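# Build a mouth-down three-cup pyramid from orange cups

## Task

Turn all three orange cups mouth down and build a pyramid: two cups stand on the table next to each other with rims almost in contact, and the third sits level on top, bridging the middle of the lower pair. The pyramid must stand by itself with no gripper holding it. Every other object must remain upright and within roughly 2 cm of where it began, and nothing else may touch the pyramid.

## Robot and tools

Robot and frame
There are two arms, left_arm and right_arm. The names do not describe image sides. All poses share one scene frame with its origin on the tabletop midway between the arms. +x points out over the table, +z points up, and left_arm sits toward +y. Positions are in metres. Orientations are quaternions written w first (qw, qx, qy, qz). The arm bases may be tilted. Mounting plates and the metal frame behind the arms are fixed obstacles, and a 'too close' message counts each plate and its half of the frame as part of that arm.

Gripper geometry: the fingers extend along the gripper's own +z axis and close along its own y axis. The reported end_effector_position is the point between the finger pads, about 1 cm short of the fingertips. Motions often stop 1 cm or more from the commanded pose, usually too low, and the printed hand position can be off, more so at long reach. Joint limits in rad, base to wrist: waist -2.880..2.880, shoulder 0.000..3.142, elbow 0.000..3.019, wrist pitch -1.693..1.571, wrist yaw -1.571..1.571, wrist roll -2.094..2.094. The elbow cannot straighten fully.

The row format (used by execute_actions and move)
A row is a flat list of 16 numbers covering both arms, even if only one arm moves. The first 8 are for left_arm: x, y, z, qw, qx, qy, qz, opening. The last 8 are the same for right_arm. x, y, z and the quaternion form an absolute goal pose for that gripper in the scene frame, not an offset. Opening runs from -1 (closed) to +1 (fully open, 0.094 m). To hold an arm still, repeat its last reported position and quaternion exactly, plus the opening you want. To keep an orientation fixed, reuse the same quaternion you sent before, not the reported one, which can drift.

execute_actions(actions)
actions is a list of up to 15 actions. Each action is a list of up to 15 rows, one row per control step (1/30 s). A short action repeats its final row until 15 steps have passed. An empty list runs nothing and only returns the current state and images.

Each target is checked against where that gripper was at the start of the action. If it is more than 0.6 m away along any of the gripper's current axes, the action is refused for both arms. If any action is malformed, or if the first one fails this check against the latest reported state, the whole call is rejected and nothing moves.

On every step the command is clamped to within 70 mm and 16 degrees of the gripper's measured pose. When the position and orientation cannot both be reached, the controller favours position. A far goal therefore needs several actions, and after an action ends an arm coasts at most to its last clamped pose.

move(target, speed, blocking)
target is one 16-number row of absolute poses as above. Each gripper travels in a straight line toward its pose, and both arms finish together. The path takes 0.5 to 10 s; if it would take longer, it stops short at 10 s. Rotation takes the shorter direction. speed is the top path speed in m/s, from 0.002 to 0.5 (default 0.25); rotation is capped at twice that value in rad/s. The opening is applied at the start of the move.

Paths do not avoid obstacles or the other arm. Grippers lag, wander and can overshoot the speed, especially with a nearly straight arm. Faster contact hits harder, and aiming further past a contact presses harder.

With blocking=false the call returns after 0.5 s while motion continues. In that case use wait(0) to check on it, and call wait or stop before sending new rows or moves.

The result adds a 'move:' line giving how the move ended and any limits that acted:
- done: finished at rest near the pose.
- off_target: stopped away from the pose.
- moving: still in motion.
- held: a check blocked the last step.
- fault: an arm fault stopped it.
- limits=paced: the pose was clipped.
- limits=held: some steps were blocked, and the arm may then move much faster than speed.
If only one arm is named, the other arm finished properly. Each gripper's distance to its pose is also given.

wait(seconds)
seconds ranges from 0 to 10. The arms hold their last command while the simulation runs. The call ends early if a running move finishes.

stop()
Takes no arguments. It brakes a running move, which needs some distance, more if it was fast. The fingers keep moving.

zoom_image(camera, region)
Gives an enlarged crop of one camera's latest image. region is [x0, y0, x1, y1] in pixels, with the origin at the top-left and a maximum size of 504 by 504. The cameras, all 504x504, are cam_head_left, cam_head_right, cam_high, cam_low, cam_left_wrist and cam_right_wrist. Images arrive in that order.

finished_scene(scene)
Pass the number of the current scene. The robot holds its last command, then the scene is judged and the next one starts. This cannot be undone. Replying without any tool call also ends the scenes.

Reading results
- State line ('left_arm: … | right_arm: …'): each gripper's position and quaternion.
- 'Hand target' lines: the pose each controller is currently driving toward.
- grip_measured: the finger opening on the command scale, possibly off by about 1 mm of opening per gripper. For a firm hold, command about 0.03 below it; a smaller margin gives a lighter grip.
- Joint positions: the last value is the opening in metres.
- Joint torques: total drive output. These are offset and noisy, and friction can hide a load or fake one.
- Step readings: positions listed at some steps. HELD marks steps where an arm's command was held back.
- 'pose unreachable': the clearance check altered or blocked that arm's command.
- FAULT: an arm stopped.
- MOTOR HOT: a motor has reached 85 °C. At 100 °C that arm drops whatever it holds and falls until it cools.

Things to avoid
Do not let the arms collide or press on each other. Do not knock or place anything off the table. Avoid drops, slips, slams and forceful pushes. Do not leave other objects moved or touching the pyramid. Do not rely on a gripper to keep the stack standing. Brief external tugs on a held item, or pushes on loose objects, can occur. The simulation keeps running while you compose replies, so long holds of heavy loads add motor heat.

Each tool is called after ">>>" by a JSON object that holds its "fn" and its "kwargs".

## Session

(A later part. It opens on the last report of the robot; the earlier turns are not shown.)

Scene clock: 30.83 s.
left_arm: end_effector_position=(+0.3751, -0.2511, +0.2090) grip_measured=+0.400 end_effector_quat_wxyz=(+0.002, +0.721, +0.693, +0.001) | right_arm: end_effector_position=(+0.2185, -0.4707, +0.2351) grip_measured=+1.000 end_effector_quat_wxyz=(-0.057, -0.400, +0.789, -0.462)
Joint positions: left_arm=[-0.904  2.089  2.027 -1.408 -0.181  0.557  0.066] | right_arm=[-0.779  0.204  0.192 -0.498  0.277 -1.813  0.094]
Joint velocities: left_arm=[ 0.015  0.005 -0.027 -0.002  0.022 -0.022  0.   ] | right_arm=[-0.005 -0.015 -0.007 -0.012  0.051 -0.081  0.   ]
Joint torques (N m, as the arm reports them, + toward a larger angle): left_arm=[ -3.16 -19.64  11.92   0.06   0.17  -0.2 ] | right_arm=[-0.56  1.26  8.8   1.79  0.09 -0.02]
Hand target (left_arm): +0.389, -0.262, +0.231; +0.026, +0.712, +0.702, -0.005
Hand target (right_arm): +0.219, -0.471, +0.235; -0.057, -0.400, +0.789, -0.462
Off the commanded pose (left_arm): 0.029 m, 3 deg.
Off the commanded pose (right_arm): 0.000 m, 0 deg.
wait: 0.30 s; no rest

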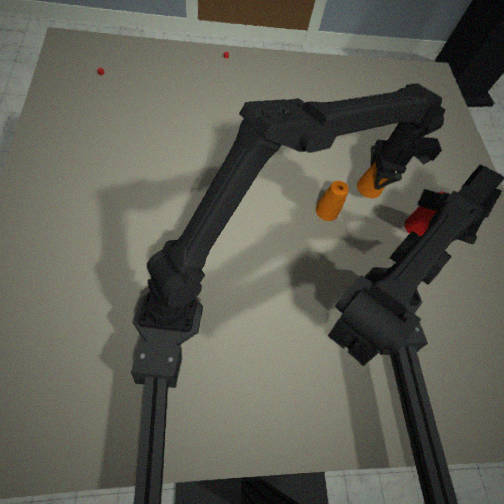

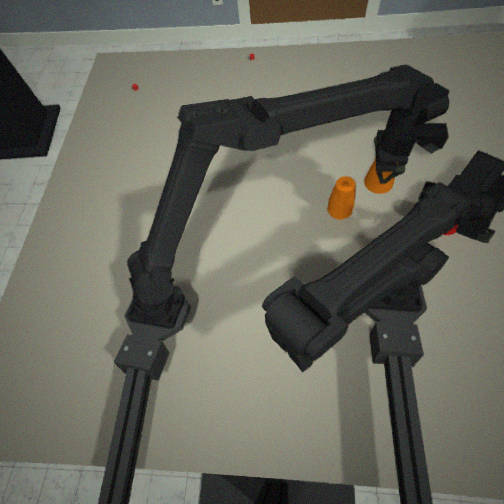

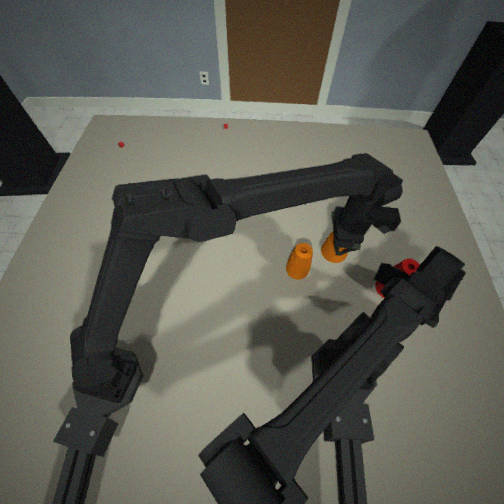

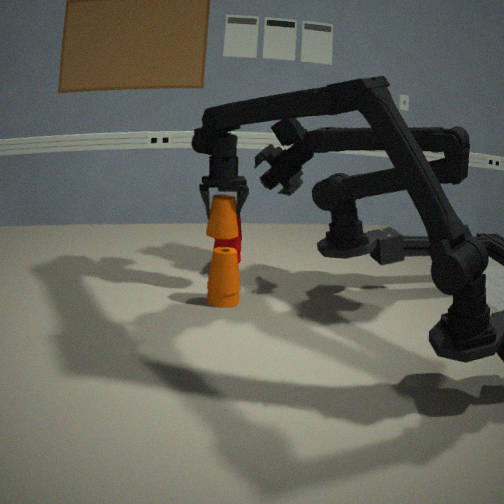

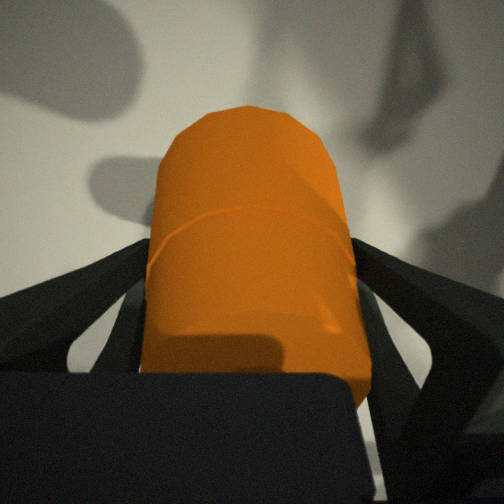

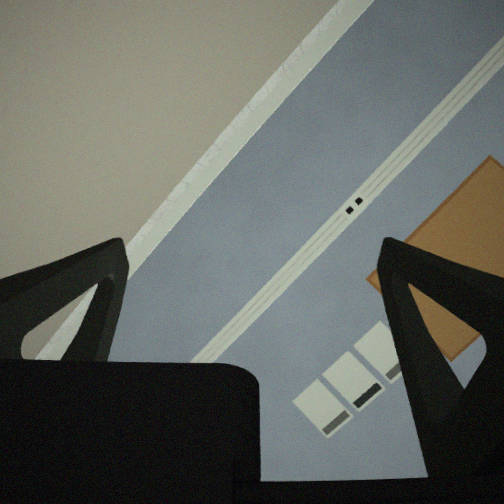

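>>> {"fn": "execute_actions", "kwargs": {"actions": []}}

Scene clock: 32.80 s.
left_arm: end_effector_position=(+0.3754, -0.2513, +0.2095) grip_measured=+0.400 end_effector_quat_wxyz=(+0.002, +0.720, +0.694, +0.000) | right_arm: end_effector_position=(+0.2185, -0.4707, +0.2351) grip_measured=+1.000 end_effector_quat_wxyz=(-0.057, -0.400, +0.789, -0.462)
Joint positions: left_arm=[-0.904  2.089  2.029 -1.408 -0.181  0.555  0.066] | right_arm=[-0.779  0.204  0.192 -0.498  0.277 -1.813  0.094]
Joint velocities: left_arm=[-0.005  0.015  0.002 -0.017 -0.037 -0.037 -0.001] | right_arm=[-0.005 -0.005  0.002 -0.017 -0.022  0.022  0.   ]
Joint torques (N m, as the arm reports them, + toward a larger angle): left_arm=[ -3.31 -20.1   11.67  -0.04   0.18  -0.18] | right_arm=[-0.69  1.24  8.83  1.76  0.08 -0.02]
Hand target (left_arm): +0.389, -0.262, +0.231; +0.026, +0.712, +0.702, -0.005
Hand target (right_arm): +0.219, -0.471, +0.235; -0.057, -0.400, +0.789, -0.462
Off the commanded pose (left_arm): 0.029 m, 3 deg.
Off the commanded pose (right_arm): 0.000 m, 0 deg.

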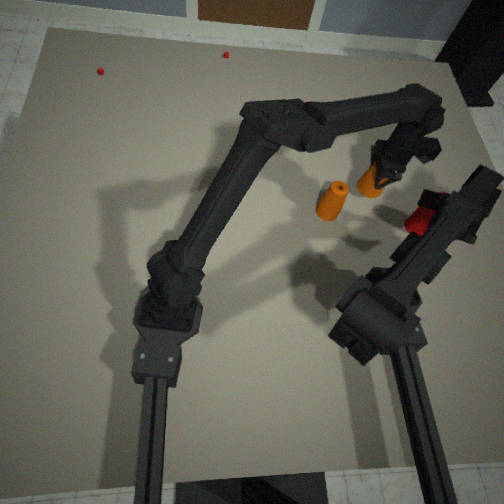

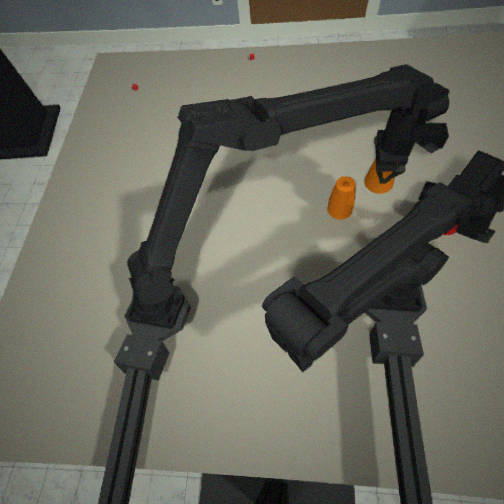

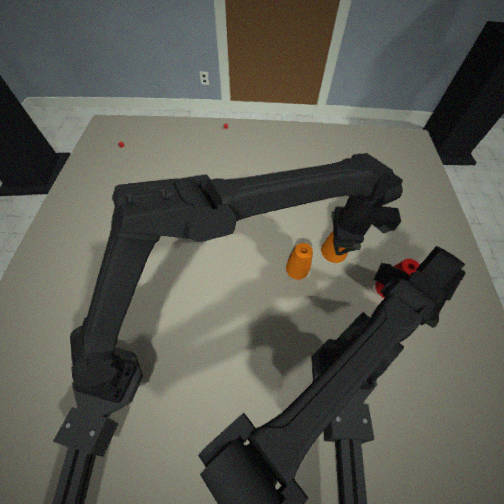

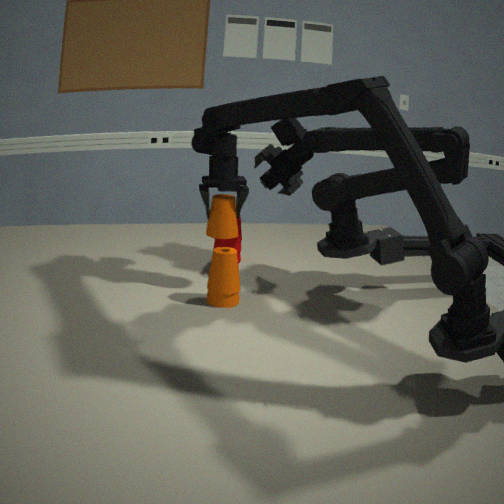

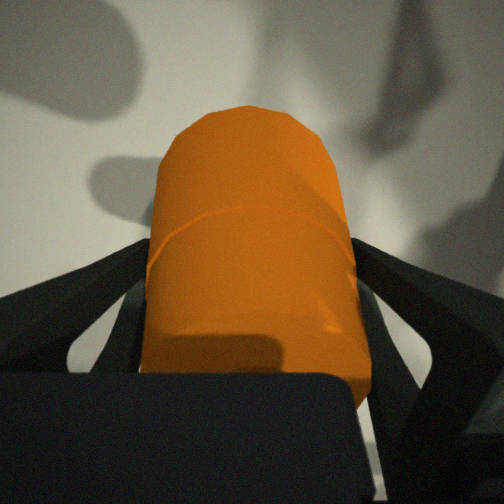

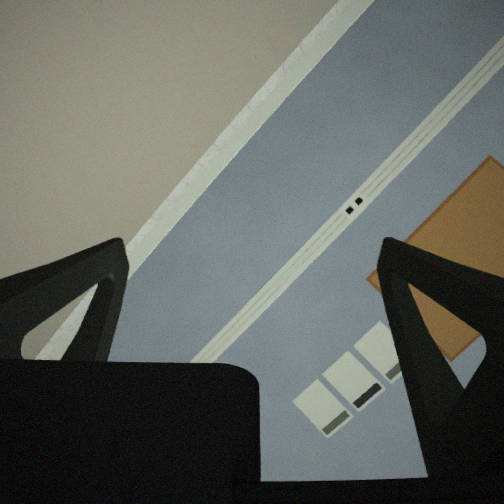

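>>> {"fn": "zoom_image", "kwargs": {"camera": "cam_low", "region": [170, 170, 290, 320]}}

Region (170, 170, 290, 320) of cam_low's 504x504 image, scaled by 3.360, with more detail than that image has; it fills the left 403 columns of this view, and the rest is white.

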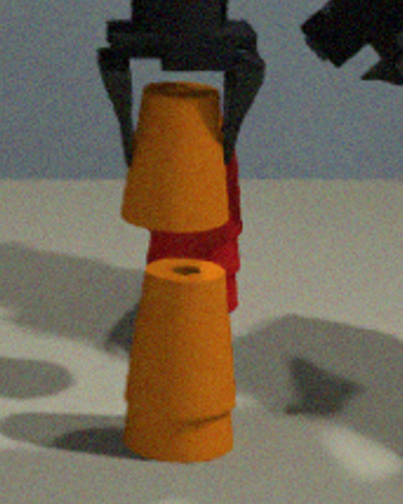

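>>> {"fn": "move", "kwargs": {"target": [0.3828,-0.2428,0.0765,0,0.712,0.702,0,0.37,0.2185,-0.4707,0.2351,-0.057,-0.400,0.789,-0.462,1], "speed": 0.2}}

Scene clock: 36.83 s.
left_arm: end_effector_position=(+0.3816, -0.2470, +0.0799) grip_measured=+0.400 end_effector_quat_wxyz=(-0.002, +0.711, +0.704, +0.001) | right_arm: end_effector_position=(+0.2185, -0.4707, +0.2351) grip_measured=+1.000 end_effector_quat_wxyz=(-0.057, -0.400, +0.789, -0.462)
Joint positions: left_arm=[-0.859  2.203  1.887 -1.152 -0.176  0.572  0.066] | right_arm=[-0.779  0.204  0.192 -0.498  0.277 -1.813  0.094]
Joint velocities: left_arm=[ 0.005 -0.005 -0.002  0.002 -0.022 -0.051 -0.   ] | right_arm=[-0.005  0.005  0.002 -0.012  0.007  0.022  0.   ]
Joint torques (N m, as the arm reports them, + toward a larger angle): left_arm=[ -2.36 -19.74   7.06   1.12   0.27   0.  ] | right_arm=[-0.69  1.23  8.85  1.81  0.08 -0.02]
Hand target (left_arm): +0.385, -0.246, +0.076; -0.000, +0.712, +0.702, +0.000
Hand target (right_arm): +0.219, -0.471, +0.235; -0.057, -0.400, +0.789, -0.462
Off the commanded pose (left_arm): 0.006 m, 0 deg.
Off the commanded pose (right_arm): 0.000 m, 0 deg.
move: done

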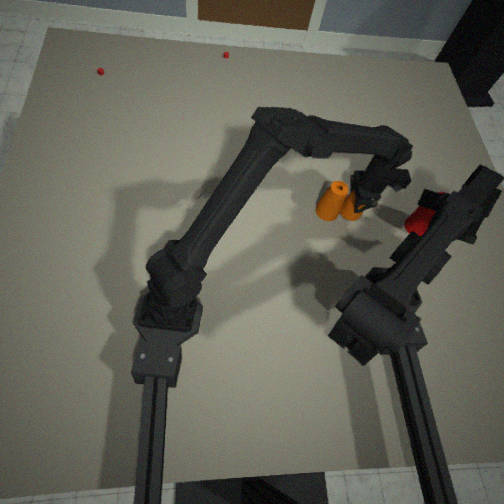

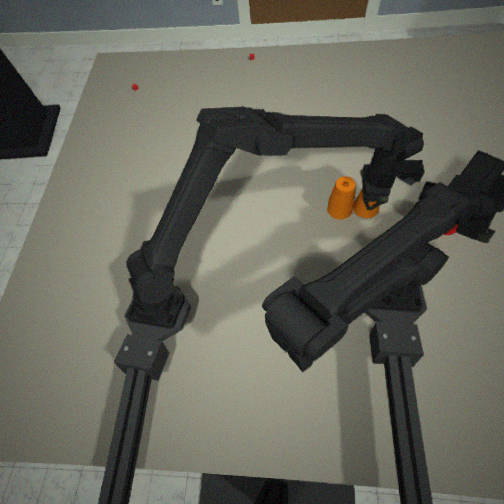

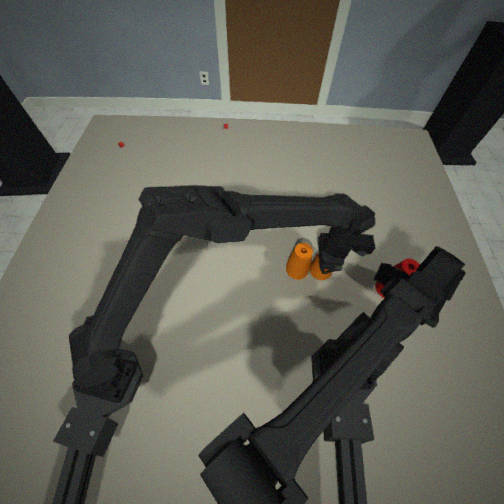

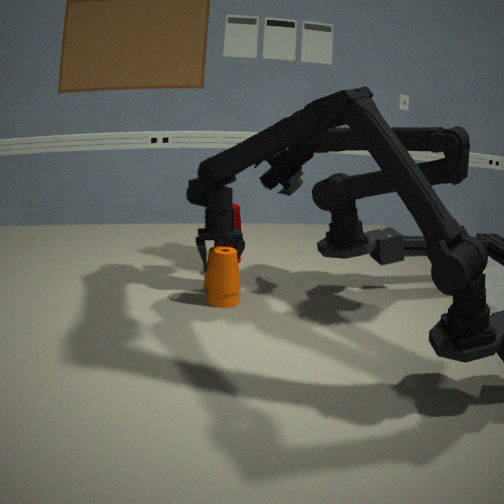

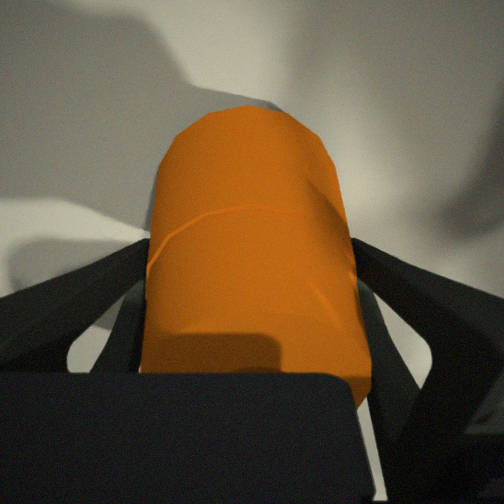

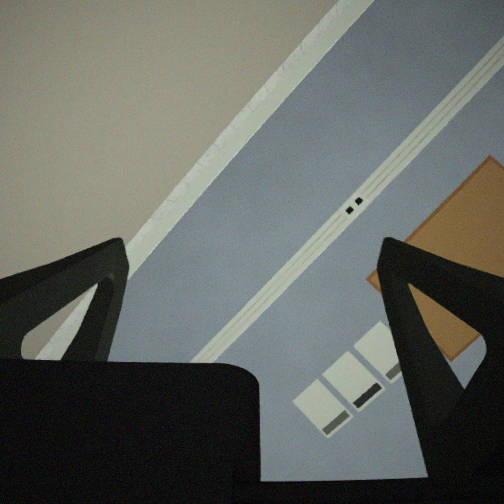

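>>> {"fn": "zoom_image", "kwargs": {"camera": "cam_head_right", "region": [315, 165, 405, 230]}}

>>> {"fn": "zoom_image", "kwargs": {"camera": "cam_high", "region": [275, 230, 355, 290]}}

Region (315, 165, 405, 230) of cam_head_right's 504x504 image, scaled by 5.600, with more detail than that image has.

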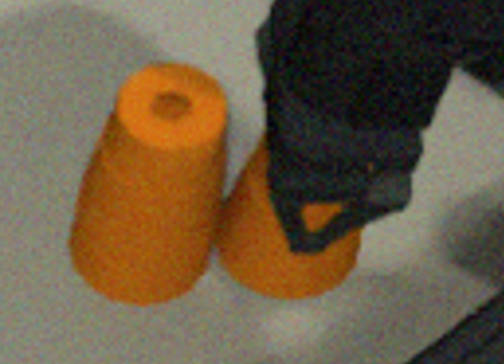

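Region (275, 230, 355, 290) of cam_high's 504x504 image, scaled by 6.300, with more detail than that image has; it fills the top 378 rows of this view, and the rest is white.

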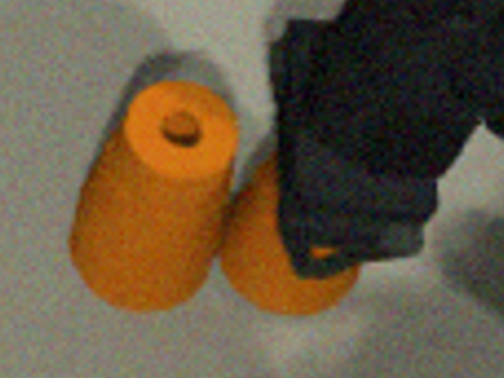

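>>> {"fn": "execute_actions", "kwargs": {"actions": [[[0.385,-0.246,0.0745,0,0.712,0.702,0,0.37,0.2185,-0.4707,0.2351,-0.057,-0.400,0.789,-0.462,1],[0.385,-0.246,0.073,0,0.712,0.702,0,0.37,0.2185,-0.4707,0.2351,-0.057,-0.400,0.789,-0.462,1],[0.385,-0.246,0.0715,0,0.712,0.702,0,0.37,0.2185,-0.4707,0.2351,-0.057,-0.400,0.789,-0.462,1],[0.385,-0.246,0.070,0,0.712,0.702,0,0.37,0.2185,-0.4707,0.2351,-0.057,-0.400,0.789,-0.462,1],[0.385,-0.246,0.0685,0,0.712,0.702,0,0.37,0.2185,-0.4707,0.2351,-0.057,-0.400,0.789,-0.462,1],[0.385,-0.246,0.067,0,0.712,0.702,0,0.37,0.2185,-0.4707,0.2351,-0.057,-0.400,0.789,-0.462,1],[0.385,-0.246,0.0655,0,0.712,0.702,0,0.37,0.2185,-0.4707,0.2351,-0.057,-0.400,0.789,-0.462,1],[0.385,-0.246,0.064,0,0.712,0.702,0,0.37,0.2185,-0.4707,0.2351,-0.057,-0.400,0.789,-0.462,1],[0.385,-0.246,0.063,0,0.712,0.702,0,0.37,0.2185,-0.4707,0.2351,-0.057,-0.400,0.789,-0.462,1],[0.385,-0.246,0.062,0,0.712,0.702,0,0.37,0.2185,-0.4707,0.2351,-0.057,-0.400,0.789,-0.462,1]]]}}

Scene clock: 40.03 s.
left_arm: end_effector_position=(+0.3845, -0.2519, +0.0800) grip_measured=+0.400 end_effector_quat_wxyz=(+0.010, +0.711, +0.704, -0.001) | right_arm: end_effector_position=(+0.2185, -0.4707, +0.2351) grip_measured=+1.000 end_effector_quat_wxyz=(-0.057, -0.400, +0.789, -0.462)
Joint positions: left_arm=[-0.859  2.203  1.887 -1.129 -0.175  0.576  0.066] | right_arm=[-0.779  0.204  0.192 -0.498  0.277 -1.813  0.094]
Joint velocities: left_arm=[ 0.005  0.005 -0.002 -0.002 -0.007 -0.066 -0.   ] | right_arm=[-0.005  0.005 -0.002 -0.002 -0.066 -0.051  0.   ]
Joint torques (N m, as the arm reports them, + toward a larger angle): left_arm=[ -1.93 -19.07   6.66   1.2    0.31   0.02] | right_arm=[-0.56  1.19  8.87  1.8   0.07 -0.02]
Hand target (left_arm): +0.385, -0.246, +0.062; -0.000, +0.712, +0.702, +0.000
Hand target (right_arm): +0.219, -0.471, +0.235; -0.057, -0.400, +0.789, -0.462
Off the commanded pose (left_arm): 0.019 m, 1 deg.
Off the commanded pose (right_arm): 0.000 m, 0 deg.
Step readings (end_effector_position):
0: left_arm (+0.3816, -0.2470, +0.0799) | right_arm (+0.2185, -0.4707, +0.2351)
1: left_arm (+0.3816, -0.2470, +0.0799) | right_arm (+0.2185, -0.4707, +0.2351)
2: left_arm (+0.3817, -0.2473, +0.0799) | right_arm (+0.2185, -0.4707, +0.2351)
4: left_arm (+0.3821, -0.2480, +0.0799) | right_arm (+0.2185, -0.4707, +0.2351)
8: left_arm (+0.3834, -0.2502, +0.0799) | right_arm (+0.2185, -0.4707, +0.2351)
15: end_effector_position above

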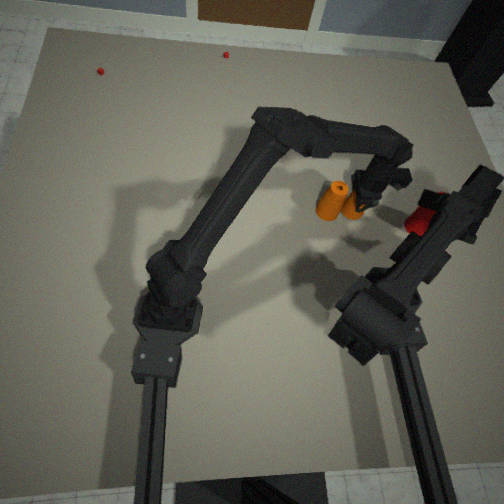

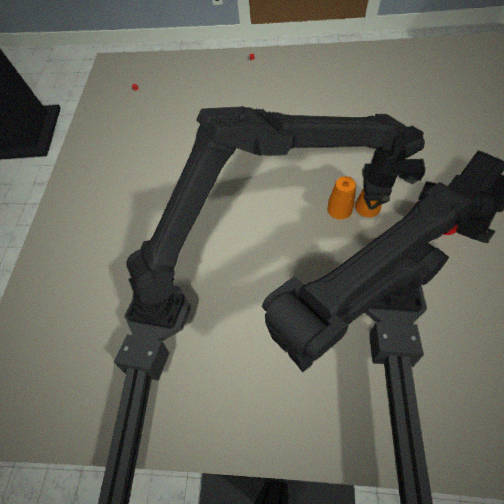

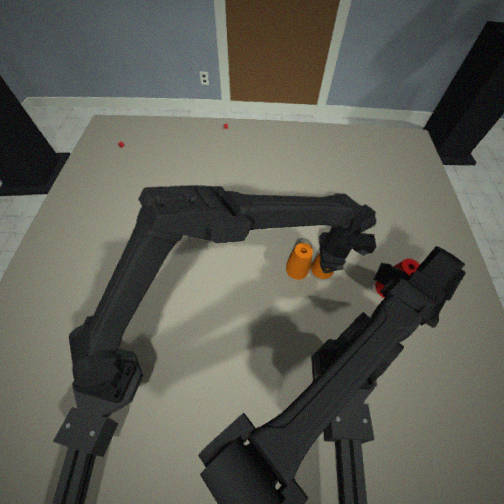

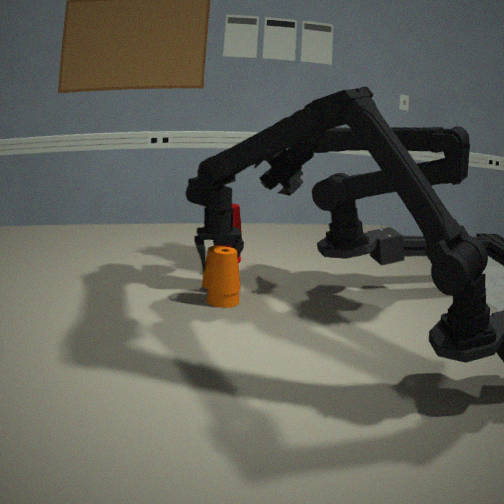

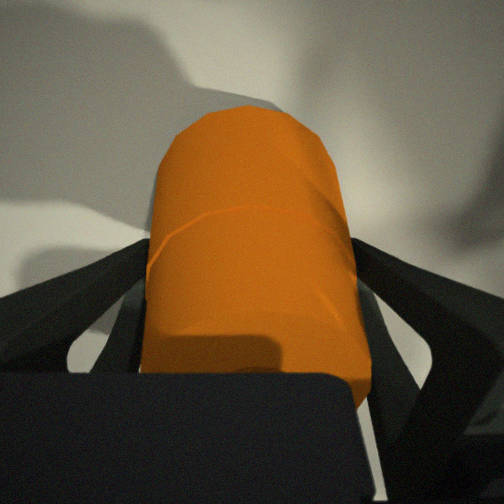

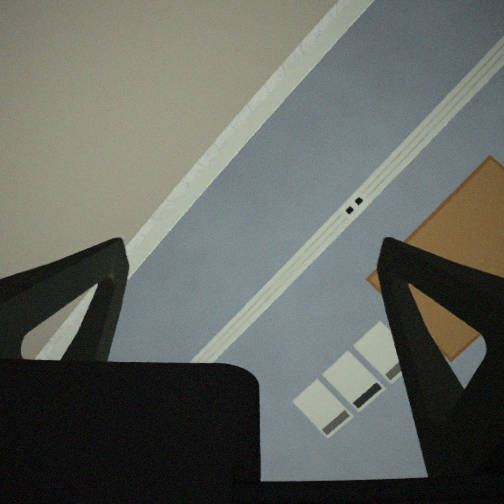

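>>> {"fn": "zoom_image", "kwargs": {"camera": "cam_head_right", "region": [315, 165, 405, 230]}}

>>> {"fn": "zoom_image", "kwargs": {"camera": "cam_low", "region": [180, 220, 270, 320]}}

Region (315, 165, 405, 230) of cam_head_right's 504x504 image, scaled by 5.600, with more detail than that image has.

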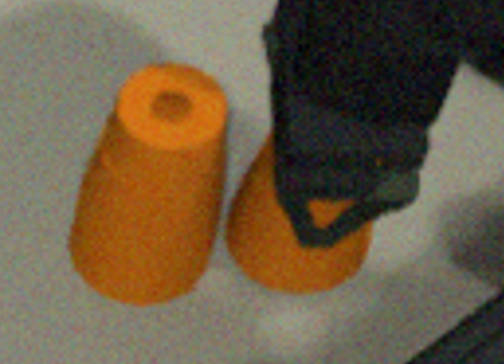

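Region (180, 220, 270, 320) of cam_low's 504x504 image, scaled by 5.040, with more detail than that image has; it fills the left 454 columns of this view, and the rest is white.

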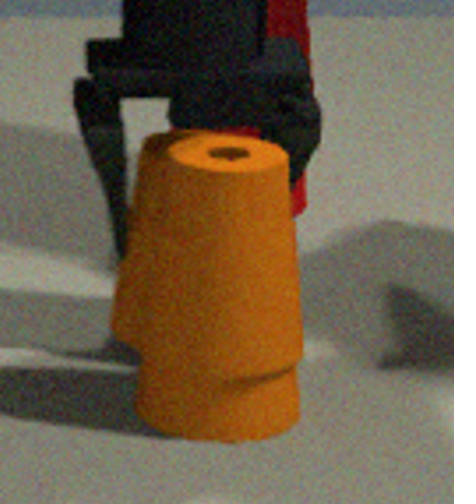

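>>> {"fn": "execute_actions", "kwargs": {"actions": [[[0.3838,-0.2440,0.062,-0.005,0.712,0.702,0.0008,0.37,0.2185,-0.4707,0.2351,-0.057,-0.400,0.789,-0.462,1],[0.3826,-0.2419,0.062,-0.010,0.712,0.702,0.0017,0.37,0.2185,-0.4707,0.2351,-0.057,-0.400,0.789,-0.462,1],[0.3819,-0.2407,0.062,-0.013,0.712,0.702,0.0022,0.37,0.2185,-0.4707,0.2351,-0.057,-0.400,0.789,-0.462,1],[0.3814,-0.2399,0.062,-0.015,0.712,0.702,0.0025,0.37,0.2185,-0.4707,0.2351,-0.057,-0.400,0.789,-0.462,1],[0.3809,-0.2391,0.062,-0.017,0.712,0.702,0.0028,0.37,0.2185,-0.4707,0.2351,-0.057,-0.400,0.789,-0.462,1],[0.3804,-0.2382,0.062,-0.019,0.712,0.702,0.0032,0.37,0.2185,-0.4707,0.2351,-0.057,-0.400,0.789,-0.462,1],[0.3799,-0.2374,0.062,-0.021,0.712,0.702,0.0035,0.37,0.2185,-0.4707,0.2351,-0.057,-0.400,0.789,-0.462,1],[0.3795,-0.2367,0.062,-0.0227,0.712,0.702,0.0038,0.37,0.2185,-0.4707,0.2351,-0.057,-0.400,0.789,-0.462,1],[0.3792,-0.2362,0.062,-0.024,0.712,0.702,0.004,0.37,0.2185,-0.4707,0.2351,-0.057,-0.400,0.789,-0.462,1]]]}}

Scene clock: 44.97 s.
left_arm: end_effector_position=(+0.3806, -0.2463, +0.0797) grip_measured=+0.400 end_effector_quat_wxyz=(-0.004, +0.712, +0.702, +0.001) | right_arm: end_effector_position=(+0.2185, -0.4707, +0.2351) grip_measured=+1.000 end_effector_quat_wxyz=(-0.057, -0.400, +0.789, -0.462)
Joint positions: left_arm=[-0.859  2.203  1.887 -1.157 -0.174  0.577  0.066] | right_arm=[-0.779  0.204  0.192 -0.498  0.277 -1.813  0.094]
Joint velocities: left_arm=[-0.005 -0.005 -0.002 -0.002  0.022 -0.022 -0.   ] | right_arm=[-0.005  0.005 -0.017 -0.002  0.022 -0.037  0.   ]
Joint torques (N m, as the arm reports them, + toward a larger angle): left_arm=[ -1.94 -19.02   6.96   0.03   0.3   -0.06] | right_arm=[-0.56  1.2   8.83  1.83  0.08 -0.02]
Hand target (left_arm): +0.379, -0.236, +0.062; -0.024, +0.712, +0.702, +0.004
Hand target (right_arm): +0.219, -0.471, +0.235; -0.057, -0.400, +0.789, -0.462
Off the commanded pose (left_arm): 0.020 m, 2 deg.
Off the commanded pose (right_arm): 0.000 m, 0 deg.
Step readings (end_effector_position):
0: left_arm (+0.3845, -0.2519, +0.0800) | right_arm (+0.2185, -0.4707, +0.2351)
1: left_arm (+0.3845, -0.2519, +0.0800) | right_arm (+0.2185, -0.4707, +0.2351)
2: left_arm (+0.3845, -0.2519, +0.0800) | right_arm (+0.2185, -0.4707, +0.2351)
4: left_arm (+0.3840, -0.2513, +0.0800) | right_arm (+0.2185, -0.4707, +0.2351)
8: left_arm (+0.3820, -0.2484, +0.0799) | right_arm (+0.2185, -0.4707, +0.2351)
15: end_effector_position above

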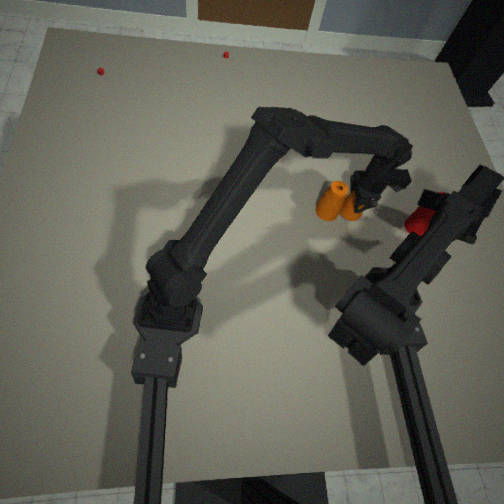

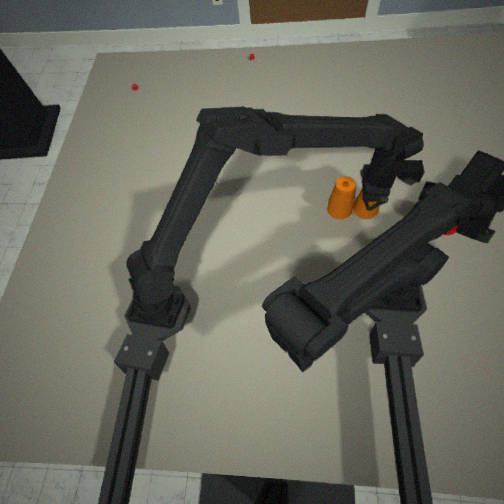

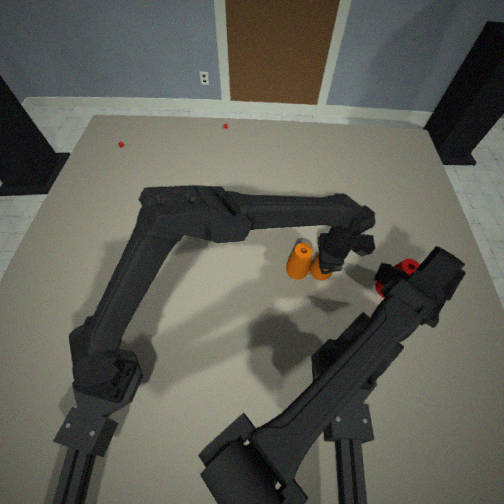

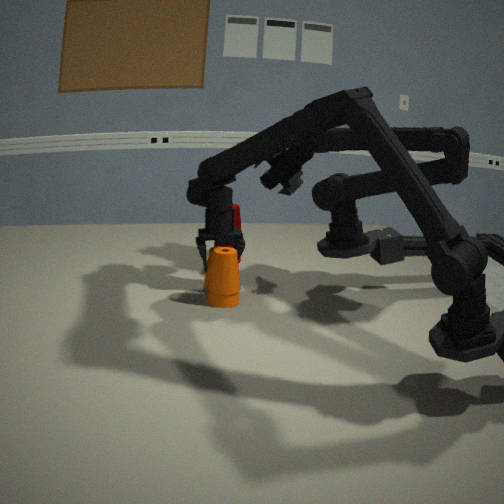

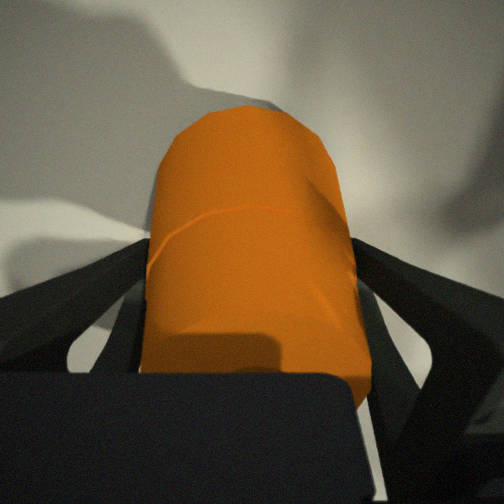

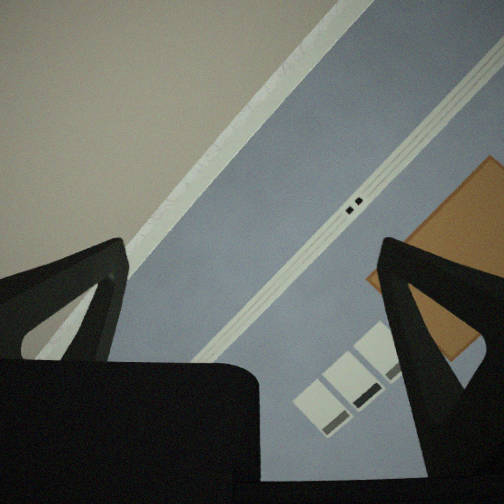

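>>> {"fn": "zoom_image", "kwargs": {"camera": "cam_head_right", "region": [315, 165, 405, 230]}}

>>> {"fn": "zoom_image", "kwargs": {"camera": "cam_left_wrist", "region": [130, 60, 370, 240]}}

Region (315, 165, 405, 230) of cam_head_right's 504x504 image, scaled by 5.600, with more detail than that image has.

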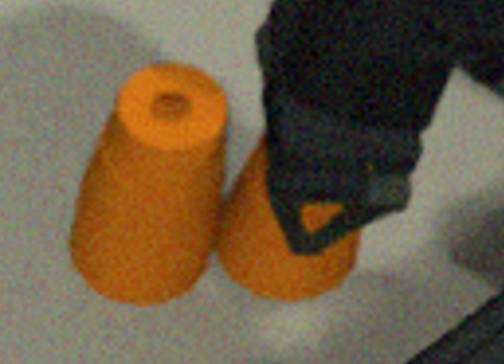

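Region (130, 60, 370, 240) of cam_left_wrist's 504x504 image, scaled by 2.100, with more detail than that image has; it fills the top 378 rows of this view, and the rest is white.

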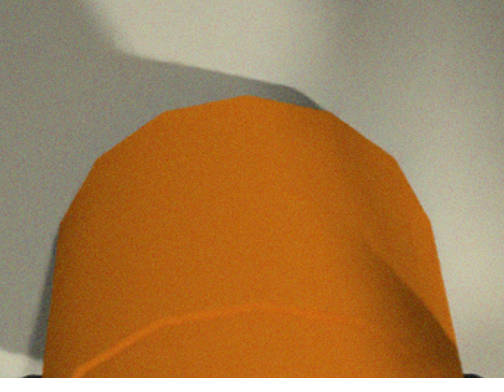

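>>> {"fn": "execute_actions", "kwargs": {"actions": [[[0.3803,-0.2379,0.062,-0.0197,0.712,0.702,0.0033,0.37,0.2185,-0.4707,0.2351,-0.057,-0.400,0.789,-0.462,1],[0.3814,-0.2396,0.062,-0.0155,0.712,0.702,0.0026,0.37,0.2185,-0.4707,0.2351,-0.057,-0.400,0.789,-0.462,1],[0.3821,-0.2408,0.0614,-0.0128,0.712,0.702,0.0021,0.37,0.2185,-0.4707,0.2351,-0.057,-0.400,0.789,-0.462,1],[0.3826,-0.2415,0.0606,-0.0113,0.712,0.702,0.0019,0.37,0.2185,-0.4707,0.2351,-0.057,-0.400,0.789,-0.462,1],[0.3828,-0.2418,0.0596,-0.011,0.712,0.702,0.0018,0.37,0.2185,-0.4707,0.2351,-0.057,-0.400,0.789,-0.462,1],[0.3827,-0.2416,0.0584,-0.012,0.712,0.702,0.002,0.37,0.2185,-0.4707,0.2351,-0.057,-0.400,0.789,-0.462,1],[0.3825,-0.2414,0.0572,-0.013,0.712,0.702,0.0021,0.37,0.2185,-0.4707,0.2351,-0.057,-0.400,0.789,-0.462,1],[0.3824,-0.2412,0.056,-0.014,0.712,0.702,0.0022,0.37,0.2185,-0.4707,0.2351,-0.057,-0.400,0.789,-0.462,1],[0.3823,-0.2410,0.0548,-0.015,0.712,0.702,0.0024,0.37,0.2185,-0.4707,0.2351,-0.057,-0.400,0.789,-0.462,1],[0.3821,-0.2408,0.0536,-0.016,0.712,0.702,0.0025,0.37,0.2185,-0.4707,0.2351,-0.057,-0.400,0.789,-0.462,1],[0.3820,-0.2406,0.0524,-0.017,0.712,0.702,0.0027,0.37,0.2185,-0.4707,0.2351,-0.057,-0.400,0.789,-0.462,1],[0.3818,-0.2404,0.0512,-0.018,0.712,0.702,0.0028,0.37,0.2185,-0.4707,0.2351,-0.057,-0.400,0.789,-0.462,1],[0.3817,-0.2402,0.050,-0.019,0.712,0.702,0.003,0.37,0.2185,-0.4707,0.2351,-0.057,-0.400,0.789,-0.462,1]]]}}

Scene clock: 52.20 s.
left_arm: end_effector_position=(+0.3791, -0.2466, +0.0706) grip_measured=+0.400 end_effector_quat_wxyz=(-0.007, +0.713, +0.701, +0.001) | right_arm: end_effector_position=(+0.2185, -0.4707, +0.2351) grip_measured=+1.000 end_effector_quat_wxyz=(-0.057, -0.400, +0.789, -0.462)
Joint positions: left_arm=[-0.858  2.217  1.887 -1.149 -0.173  0.577  0.066] | right_arm=[-0.779  0.204  0.192 -0.498  0.277 -1.813  0.094]
Joint velocities: left_arm=[ 0.005  0.005 -0.002 -0.012  0.007  0.022 -0.   ] | right_arm=[-0.005 -0.015  0.002  0.012 -0.022 -0.051  0.   ]
Joint torques (N m, as the arm reports them, + toward a larger angle): left_arm=[ -2.25 -18.07   7.12   0.63   0.29  -0.03] | right_arm=[-0.77  1.38  8.85  1.8   0.08 -0.02]
Hand target (left_arm): +0.382, -0.240, +0.050; -0.019, +0.712, +0.702, +0.003
Hand target (right_arm): +0.219, -0.471, +0.235; -0.057, -0.400, +0.789, -0.462
Off the commanded pose (left_arm): 0.022 m, 1 deg.
Off the commanded pose (right_arm): 0.000 m, 0 deg.
Step readings (end_effector_position):
0: left_arm (+0.3806, -0.2463, +0.0797) | right_arm (+0.2185, -0.4707, +0.2351)
1: left_arm (+0.3806, -0.2463, +0.0797) | right_arm (+0.2185, -0.4707, +0.2351)
2: left_arm (+0.3806, -0.2463, +0.0797) | right_arm (+0.2185, -0.4707, +0.2351)
4: left_arm (+0.3808, -0.2466, +0.0797) | right_arm (+0.2185, -0.4707, +0.2351)
8: left_arm (+0.3811, -0.2476, +0.0782) | right_arm (+0.2185, -0.4707, +0.2351)
15: end_effector_position above

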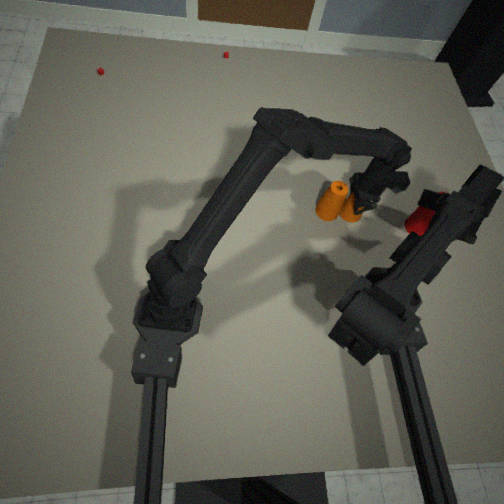

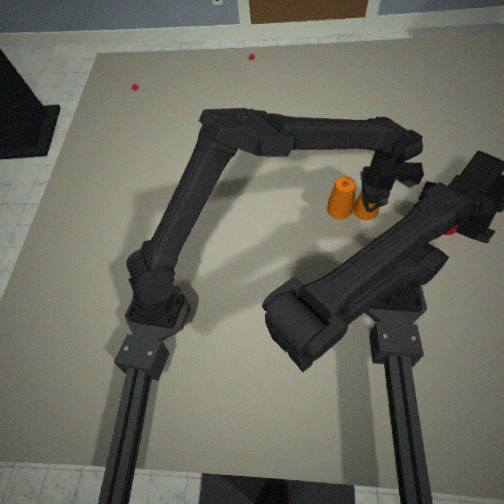

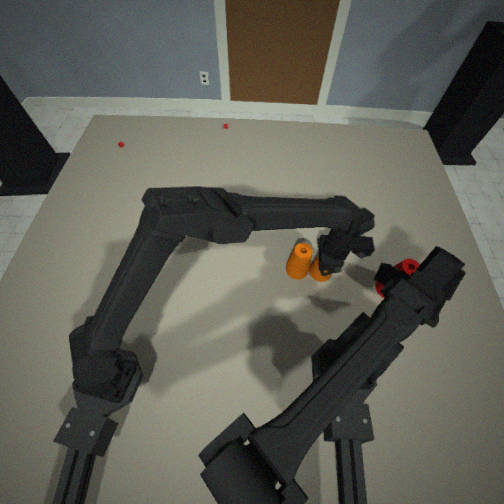

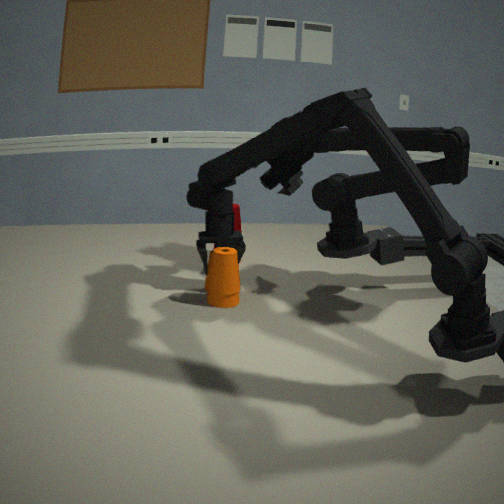

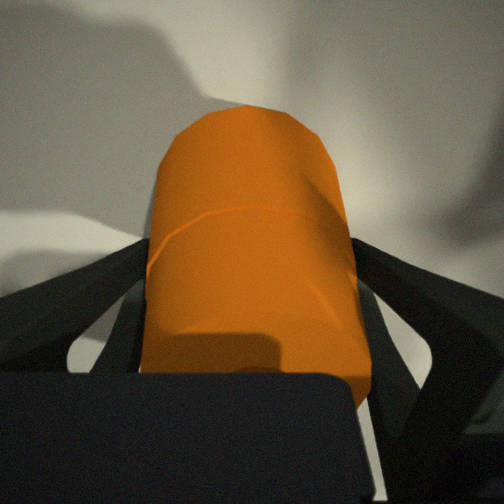

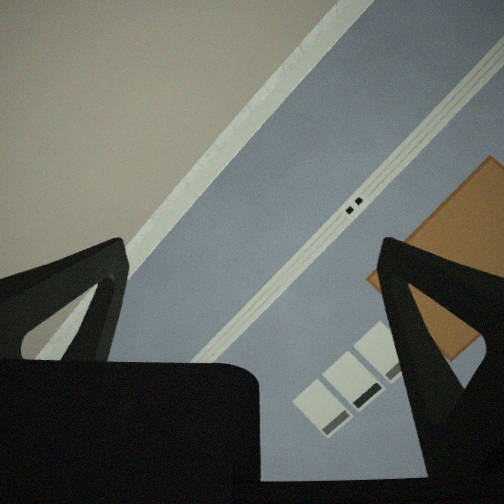

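>>> {"fn": "wait", "kwargs": {"seconds": 0}}

>>> {"fn": "zoom_image", "kwargs": {"camera": "cam_head_right", "region": [315, 165, 405, 230]}}

>>> {"fn": "zoom_image", "kwargs": {"camera": "cam_left_wrist", "region": [130, 60, 370, 240]}}

Scene clock: 53.13 s.
left_arm: end_effector_position=(+0.3791, -0.2467, +0.0706) grip_measured=+0.400 end_effector_quat_wxyz=(-0.007, +0.713, +0.701, +0.001) | right_arm: end_effector_position=(+0.2185, -0.4707, +0.2351) grip_measured=+1.000 end_effector_quat_wxyz=(-0.057, -0.400, +0.789, -0.462)
Joint positions: left_arm=[-0.858  2.217  1.887 -1.148 -0.173  0.577  0.066] | right_arm=[-0.779  0.204  0.192 -0.498  0.277 -1.813  0.094]
Joint velocities: left_arm=[-0.005  0.015 -0.007  0.007  0.007 -0.022 -0.001] | right_arm=[-0.005  0.005  0.002  0.007 -0.007 -0.095  0.   ]
Joint torques (N m, as the arm reports them, + toward a larger angle): left_arm=[ -2.36 -18.41   7.07   0.81   0.3   -0.02] | right_arm=[-0.67  1.24  8.81  1.77  0.08 -0.02]
Hand target (left_arm): +0.382, -0.240, +0.050; -0.019, +0.712, +0.702, +0.003
Hand target (right_arm): +0.219, -0.471, +0.235; -0.057, -0.400, +0.789, -0.462
Off the commanded pose (left_arm): 0.022 m, 1 deg.
Off the commanded pose (right_arm): 0.000 m, 0 deg.

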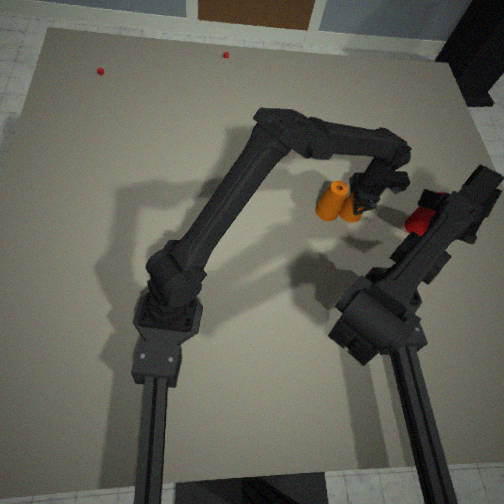

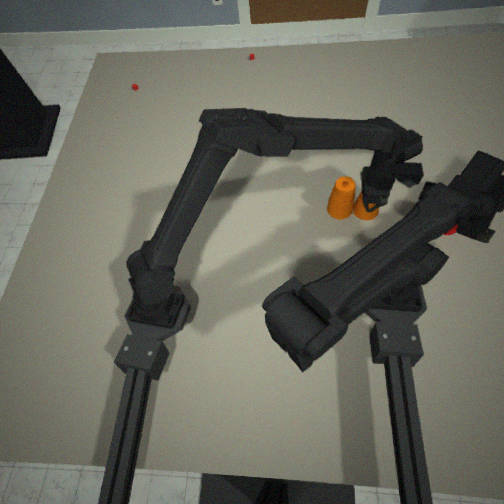

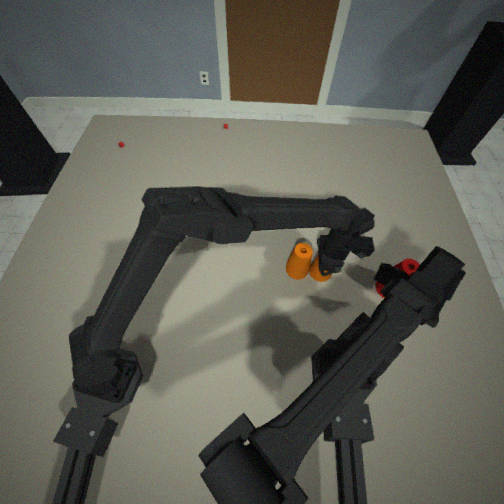

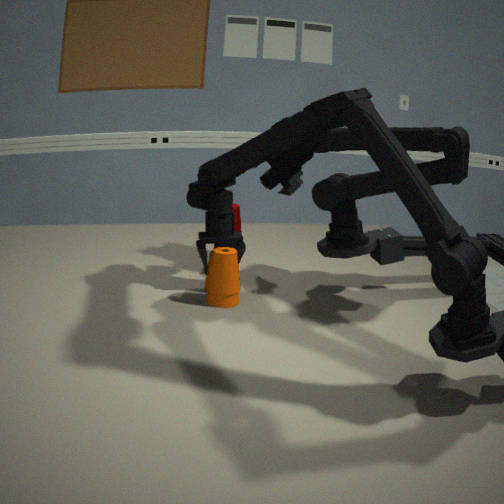

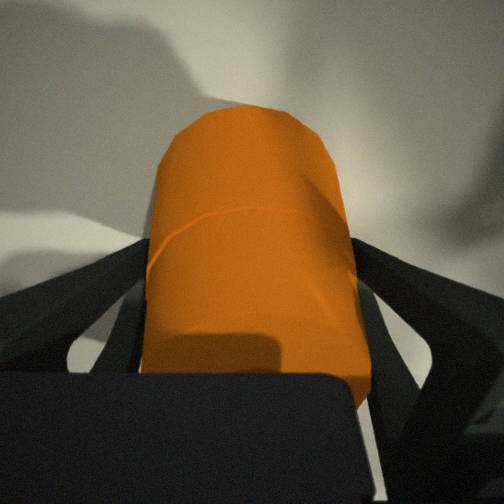

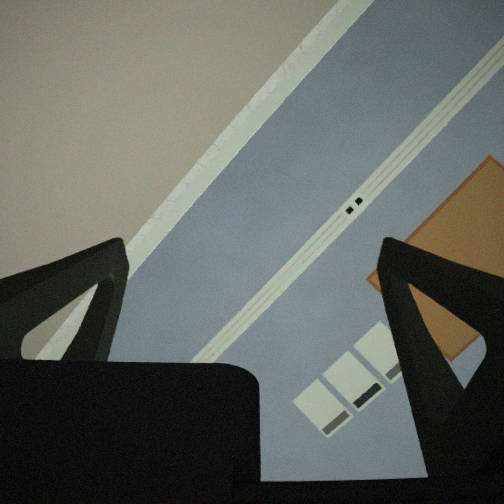

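Region (315, 165, 405, 230) of cam_head_right's 504x504 image, scaled by 5.600, with more detail than that image has.

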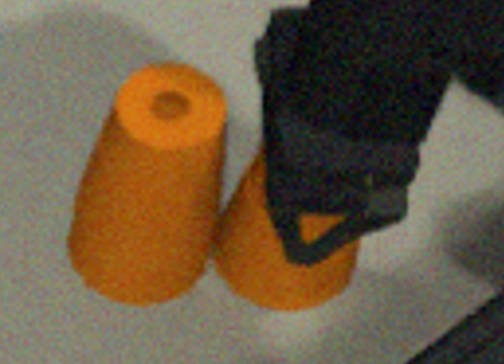

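Region (130, 60, 370, 240) of cam_left_wrist's 504x504 image, scaled by 2.100, with more detail than that image has; it fills the top 378 rows of this view, and the rest is white.

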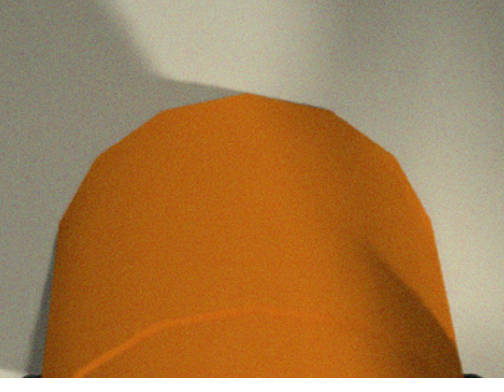

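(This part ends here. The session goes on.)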